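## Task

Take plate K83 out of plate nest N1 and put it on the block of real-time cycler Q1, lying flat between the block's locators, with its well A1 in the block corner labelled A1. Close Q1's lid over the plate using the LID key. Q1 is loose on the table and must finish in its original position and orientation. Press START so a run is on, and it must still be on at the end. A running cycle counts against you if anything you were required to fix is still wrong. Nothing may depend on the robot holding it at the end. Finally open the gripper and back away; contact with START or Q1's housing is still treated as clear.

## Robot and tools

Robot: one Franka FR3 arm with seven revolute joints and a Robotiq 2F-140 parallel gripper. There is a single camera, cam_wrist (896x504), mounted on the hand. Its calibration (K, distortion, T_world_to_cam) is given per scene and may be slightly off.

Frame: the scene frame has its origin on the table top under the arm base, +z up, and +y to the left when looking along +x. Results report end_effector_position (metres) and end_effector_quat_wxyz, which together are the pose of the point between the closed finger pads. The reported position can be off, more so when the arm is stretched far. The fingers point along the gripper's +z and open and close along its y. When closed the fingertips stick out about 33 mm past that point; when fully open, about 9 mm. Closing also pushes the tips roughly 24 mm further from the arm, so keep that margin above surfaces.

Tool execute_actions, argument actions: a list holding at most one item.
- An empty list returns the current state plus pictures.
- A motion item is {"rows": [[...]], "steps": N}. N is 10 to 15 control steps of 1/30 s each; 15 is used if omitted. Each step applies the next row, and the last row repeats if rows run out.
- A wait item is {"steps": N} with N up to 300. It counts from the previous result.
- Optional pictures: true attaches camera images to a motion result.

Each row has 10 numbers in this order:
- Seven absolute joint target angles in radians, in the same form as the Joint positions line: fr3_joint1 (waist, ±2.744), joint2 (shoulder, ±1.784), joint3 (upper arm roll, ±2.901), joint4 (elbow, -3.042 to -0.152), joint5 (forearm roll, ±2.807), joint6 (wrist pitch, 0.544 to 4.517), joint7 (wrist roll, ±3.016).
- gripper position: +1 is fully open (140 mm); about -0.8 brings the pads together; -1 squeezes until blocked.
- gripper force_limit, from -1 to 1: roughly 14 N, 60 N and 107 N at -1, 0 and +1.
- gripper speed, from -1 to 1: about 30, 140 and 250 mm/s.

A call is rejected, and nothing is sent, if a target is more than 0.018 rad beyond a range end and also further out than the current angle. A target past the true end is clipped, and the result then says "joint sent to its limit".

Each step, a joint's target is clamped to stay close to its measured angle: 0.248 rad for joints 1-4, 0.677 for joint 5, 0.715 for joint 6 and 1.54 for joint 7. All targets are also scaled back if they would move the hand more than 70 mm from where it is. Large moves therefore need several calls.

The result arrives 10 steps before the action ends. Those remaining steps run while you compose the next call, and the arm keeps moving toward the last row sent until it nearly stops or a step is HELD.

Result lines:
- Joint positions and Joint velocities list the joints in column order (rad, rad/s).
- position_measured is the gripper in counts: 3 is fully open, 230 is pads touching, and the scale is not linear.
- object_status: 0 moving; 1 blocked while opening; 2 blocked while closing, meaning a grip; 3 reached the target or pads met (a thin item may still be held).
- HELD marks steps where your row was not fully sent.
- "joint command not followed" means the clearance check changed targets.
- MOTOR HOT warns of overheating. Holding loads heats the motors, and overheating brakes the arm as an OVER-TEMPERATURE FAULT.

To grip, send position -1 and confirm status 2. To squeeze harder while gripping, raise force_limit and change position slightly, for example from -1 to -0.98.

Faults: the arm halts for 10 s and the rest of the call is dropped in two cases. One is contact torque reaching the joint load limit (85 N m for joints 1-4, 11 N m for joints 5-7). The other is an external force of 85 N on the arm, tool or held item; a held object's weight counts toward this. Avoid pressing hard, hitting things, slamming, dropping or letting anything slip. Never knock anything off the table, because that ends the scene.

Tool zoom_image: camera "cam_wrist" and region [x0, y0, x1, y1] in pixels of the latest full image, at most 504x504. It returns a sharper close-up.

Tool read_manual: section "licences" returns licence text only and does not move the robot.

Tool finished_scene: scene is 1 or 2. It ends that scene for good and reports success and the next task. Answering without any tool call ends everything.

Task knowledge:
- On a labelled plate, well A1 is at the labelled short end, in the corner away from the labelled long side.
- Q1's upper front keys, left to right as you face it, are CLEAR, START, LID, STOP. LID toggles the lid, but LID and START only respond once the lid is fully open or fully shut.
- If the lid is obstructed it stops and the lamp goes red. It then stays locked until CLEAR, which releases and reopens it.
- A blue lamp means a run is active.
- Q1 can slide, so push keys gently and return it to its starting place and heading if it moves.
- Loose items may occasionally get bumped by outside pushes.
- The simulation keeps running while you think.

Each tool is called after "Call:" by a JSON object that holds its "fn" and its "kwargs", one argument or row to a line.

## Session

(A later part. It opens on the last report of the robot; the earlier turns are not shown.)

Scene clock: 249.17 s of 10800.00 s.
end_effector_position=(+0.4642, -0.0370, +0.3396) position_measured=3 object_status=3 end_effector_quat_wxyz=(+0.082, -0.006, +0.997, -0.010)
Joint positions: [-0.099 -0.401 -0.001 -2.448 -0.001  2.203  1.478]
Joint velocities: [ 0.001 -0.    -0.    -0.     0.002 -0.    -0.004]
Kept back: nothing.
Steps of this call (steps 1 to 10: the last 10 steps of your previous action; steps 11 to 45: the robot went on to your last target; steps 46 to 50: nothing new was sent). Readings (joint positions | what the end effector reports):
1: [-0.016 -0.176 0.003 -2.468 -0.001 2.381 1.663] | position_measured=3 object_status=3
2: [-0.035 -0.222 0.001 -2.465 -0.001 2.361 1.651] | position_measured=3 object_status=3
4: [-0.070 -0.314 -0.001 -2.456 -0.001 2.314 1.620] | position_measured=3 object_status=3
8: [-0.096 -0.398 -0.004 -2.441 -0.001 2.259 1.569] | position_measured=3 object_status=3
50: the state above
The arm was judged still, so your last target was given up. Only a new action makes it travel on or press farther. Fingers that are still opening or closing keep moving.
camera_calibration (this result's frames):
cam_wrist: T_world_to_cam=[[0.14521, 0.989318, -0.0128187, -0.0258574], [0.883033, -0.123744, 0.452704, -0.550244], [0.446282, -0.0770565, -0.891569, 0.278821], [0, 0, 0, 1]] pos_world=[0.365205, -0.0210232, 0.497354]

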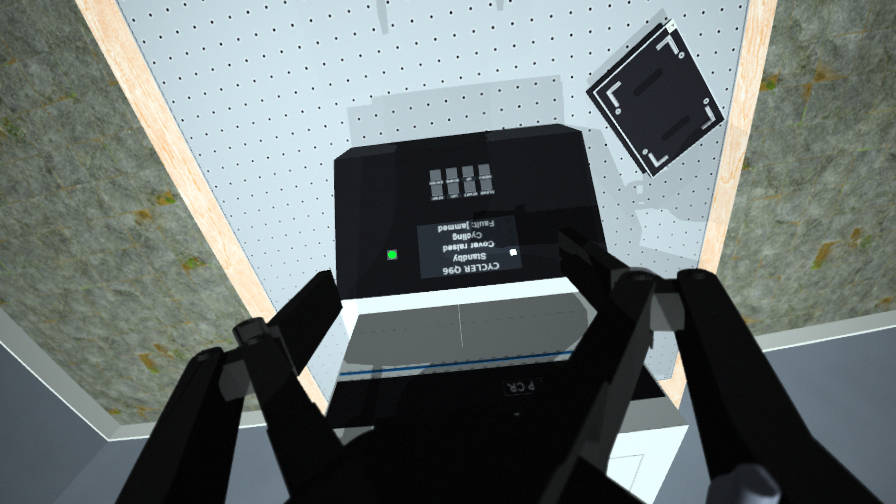

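Too far in x; back off 4 mm.

Call:
{"fn": "execute_actions", "kwargs": {
  "actions": [
    {"rows":[[0.134,-0.02,0,-2.497,0,2.52,1.712,1,0,0]]}
  ]
}}

Call:
{"fn": "execute_actions", "kwargs": {
  "actions": [
    {"steps":75}
  ]
}}

Call:
{"fn": "execute_actions", "kwargs": {
  "actions": [
    {"rows":[[0.134,-0.013,0,-2.497,0,2.522,1.712,1,0,0],[0.134,-0.006,0,-2.497,0,2.524,1.712,1,0,0],[0.134,0.001,0,-2.497,0,2.526,1.712,1,0,0],[0.134,0.008,0,-2.497,0,2.528,1.712,1,0,0],[0.134,0.015,0,-2.497,0,2.53,1.712,1,0,0],[0.134,0.022,0,-2.497,0,2.532,1.712,1,0,0],[0.134,0.029,0,-2.497,0,2.534,1.712,1,0,0],[0.134,0.036,0,-2.497,0,2.536,1.712,1,0,0],[0.134,0.05,0,-2.497,0,2.538,1.712,1,0,0]]}
  ]
}}

Call:
{"fn": "execute_actions", "kwargs": {
  "actions": [
    {"steps":35}
  ]
}}

Call:
{"fn": "execute_actions", "kwargs": {
  "actions": [
    {"rows":[[-0.1,-0.4,0,-2.45,0,2.2,1.47,1,0,0]]}
  ]
}}

Call:
{"fn": "execute_actions", "kwargs": {
  "actions": [
    {"steps":50}
  ],
  "pictures": true
}}

Scene clock: 249.77 s of 10800.00 s.
end_effector_position=(+0.4783, +0.0189, +0.2745) position_measured=3 object_status=3 end_effector_quat_wxyz=(+0.057, -0.041, +0.998, -0.003)
Joint positions: [ 0.026 -0.246 -0.007 -2.461 -0.001  2.319  1.526]
Joint velocities: [ 0.638  1.213  0.08  -0.143  0.     0.601  0.294]
Steps of this call (steps 1 to 13: nothing new was sent; steps 14 to 18: the first 5 steps of this action). Readings (joint positions | what the end effector reports):
14: [-0.079 -0.387 -0.010 -2.447 -0.001 2.226 1.486] | position_measured=3 object_status=3
15: [-0.051 -0.358 -0.012 -2.448 -0.001 2.252 1.496] | position_measured=3 object_status=3
17: [0.003 -0.286 -0.009 -2.456 -0.001 2.298 1.516] | position_measured=3 object_status=3
18: the state above

Scene clock: 252.27 s of 10800.00 s.
end_effector_position=(+0.4710, +0.0727, +0.1697) position_measured=3 object_status=3 end_effector_quat_wxyz=(+0.023, -0.009, +1.000, -0.001)
Joint positions: [ 0.133 -0.019  0.001 -2.499 -0.001  2.517  1.705]
Joint velocities: [ 0.     0.001  0.    -0.    -0.002 -0.001 -0.001]
Kept back: nothing.
Steps of this call (steps 1 to 10: the last 10 steps of your previous action; steps 11 to 45: the robot went on to your last target; steps 46 to 75: nothing new was sent). Readings (joint positions | what the end effector reports):
1: [0.047 -0.204 -0.005 -2.465 -0.001 2.340 1.537] | position_measured=3 object_status=3
2: [0.067 -0.162 -0.004 -2.471 -0.001 2.363 1.549] | position_measured=3 object_status=3
4: [0.104 -0.080 -0.001 -2.485 -0.001 2.412 1.579] | position_measured=3 object_status=3
8: [0.131 -0.019 0.003 -2.503 -0.001 2.465 1.624] | position_measured=3 object_status=3
75: the state above
The arm was judged still, so your last target was given up. Only a new action makes it travel on or press farther. Fingers that are still opening or closing keep moving.

Scene clock: 252.43 s of 10800.00 s.
end_effector_position=(+0.4690, +0.0724, +0.1626) position_measured=3 object_status=3 end_effector_quat_wxyz=(+0.017, -0.009, +1.000, -0.001)
Joint positions: [ 0.133 -0.002  0.001 -2.497 -0.001  2.522  1.705]
Joint velocities: [-0.001  0.187 -0.001  0.     0.     0.032 -0.001]
Steps of this call (steps 1 to 5: the first 5 steps of this action). Readings (joint positions | what the end effector reports):
1: [0.133 -0.018 0.001 -2.499 -0.001 2.517 1.705] | position_measured=3 object_status=3
2: [0.133 -0.016 0.001 -2.498 -0.001 2.518 1.705] | position_measured=3 object_status=3
4: [0.133 -0.008 0.001 -2.497 -0.001 2.520 1.705] | position_measured=3 object_status=3
5: the state above

Scene clock: 253.60 s of 10800.00 s.
end_effector_position=(+0.4652, +0.0718, +0.1498) position_measured=3 object_status=3 end_effector_quat_wxyz=(+0.006, -0.000, +1.000, -0.003)
Joint positions: [ 0.133  0.031  0.001 -2.492 -0.001  2.526  1.724]
Joint velocities: [ 0.     0.     0.     0.001 -0.001  0.001  0.   ]
Kept back: nothing.
Steps of this call (steps 1 to 10: the last 10 steps of your previous action; steps 11 to 30: the robot went on to your last target; steps 31 to 35: nothing new was sent). Readings (joint positions | what the end effector reports):
1: [0.133 0.005 0.001 -2.497 -0.001 2.523 1.705] | position_measured=3 object_status=3
2: [0.133 0.012 0.001 -2.497 -0.001 2.524 1.705] | position_measured=3 object_status=3
4: [0.133 0.026 0.001 -2.497 -0.001 2.527 1.706] | position_measured=3 object_status=3
8: [0.133 0.029 0.001 -2.493 -0.001 2.526 1.714] | position_measured=3 object_status=3
35: the state above
The arm was judged still, so your last target was given up. Only a new action makes it travel on or press farther. Fingers that are still opening or closing keep moving.

Scene clock: 253.77 s of 10800.00 s.
end_effector_position=(+0.4769, +0.0148, +0.2204) position_measured=3 object_status=3 end_effector_quat_wxyz=(+0.033, +0.034, +0.999, -0.002)
Joint positions: [ 0.006 -0.13   0.006 -2.478 -0.001  2.405  1.67 ]
Joint velocities: [-0.676 -1.246 -0.108  0.155  0.    -0.611 -0.33 ]
Steps of this call (steps 1 to 5: the first 5 steps of this action). Readings (joint positions | what the end effector reports):
1: [0.114 0.015 0.011 -2.493 -0.001 2.500 1.715] | position_measured=3 object_status=3
2: [0.086 -0.016 0.013 -2.492 -0.001 2.473 1.703] | position_measured=3 object_status=3
4: [0.030 -0.089 0.009 -2.483 -0.001 2.426 1.681] | position_measured=3 object_status=3
5: the state above

Scene clock: 255.43 s of 10800.00 s.
end_effector_position=(+0.4642, -0.0370, +0.3396) position_measured=3 object_status=3 end_effector_quat_wxyz=(+0.082, -0.006, +0.997, -0.010)
Joint positions: [-0.099 -0.401 -0.001 -2.448 -0.001  2.203  1.478]
Joint velocities: [ 0.001  0.001  0.001 -0.     0.002 -0.    -0.003]
Kept back: nothing.
Steps of this call (steps 1 to 10: the last 10 steps of your previous action; steps 11 to 45: the robot went on to your last target; steps 46 to 50: nothing new was sent). Readings (joint positions | what the end effector reports):
1: [-0.016 -0.173 0.003 -2.473 -0.001 2.384 1.658] | position_measured=3 object_status=3
2: [-0.035 -0.219 0.001 -2.469 -0.001 2.363 1.646] | position_measured=3 object_status=3
4: [-0.069 -0.311 -0.001 -2.458 -0.001 2.317 1.616] | position_measured=3 object_status=3
8: [-0.096 -0.398 -0.003 -2.441 -0.001 2.260 1.567] | position_measured=3 object_status=3
50: the state above
The arm was judged still, so your last target was given up. Only a new action makes it travel on or press farther. Fingers that are still opening or closing keep moving.
camera_calibration (this result's frames):
cam_wrist: T_world_to_cam=[[0.14501, 0.989342, -0.0131808, -0.0255573], [0.883065, -0.123401, 0.452735, -0.550264], [0.446283, -0.0772908, -0.891548, 0.278807], [0, 0, 0, 1]] pos_world=[0.365198, -0.0210691, 0.497357]

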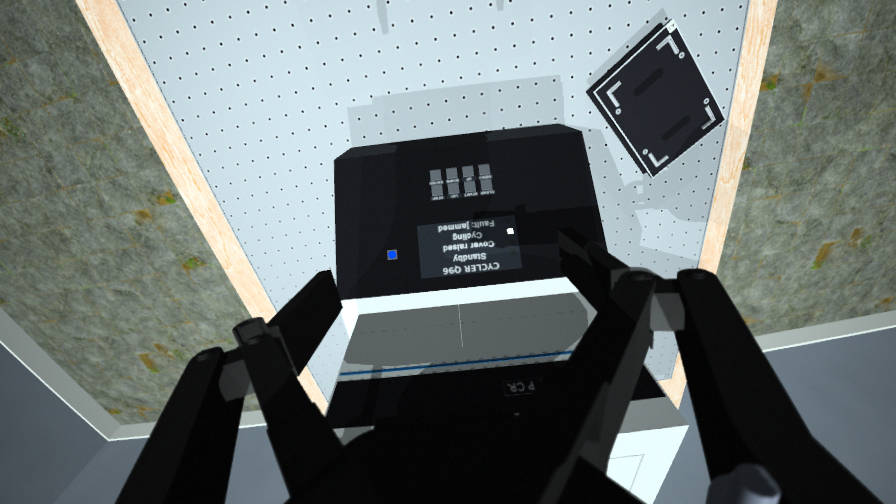

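Call:
{"fn": "finished_scene", "kwargs": {
  "scene": 1
}}

The scene is finished: the task was done.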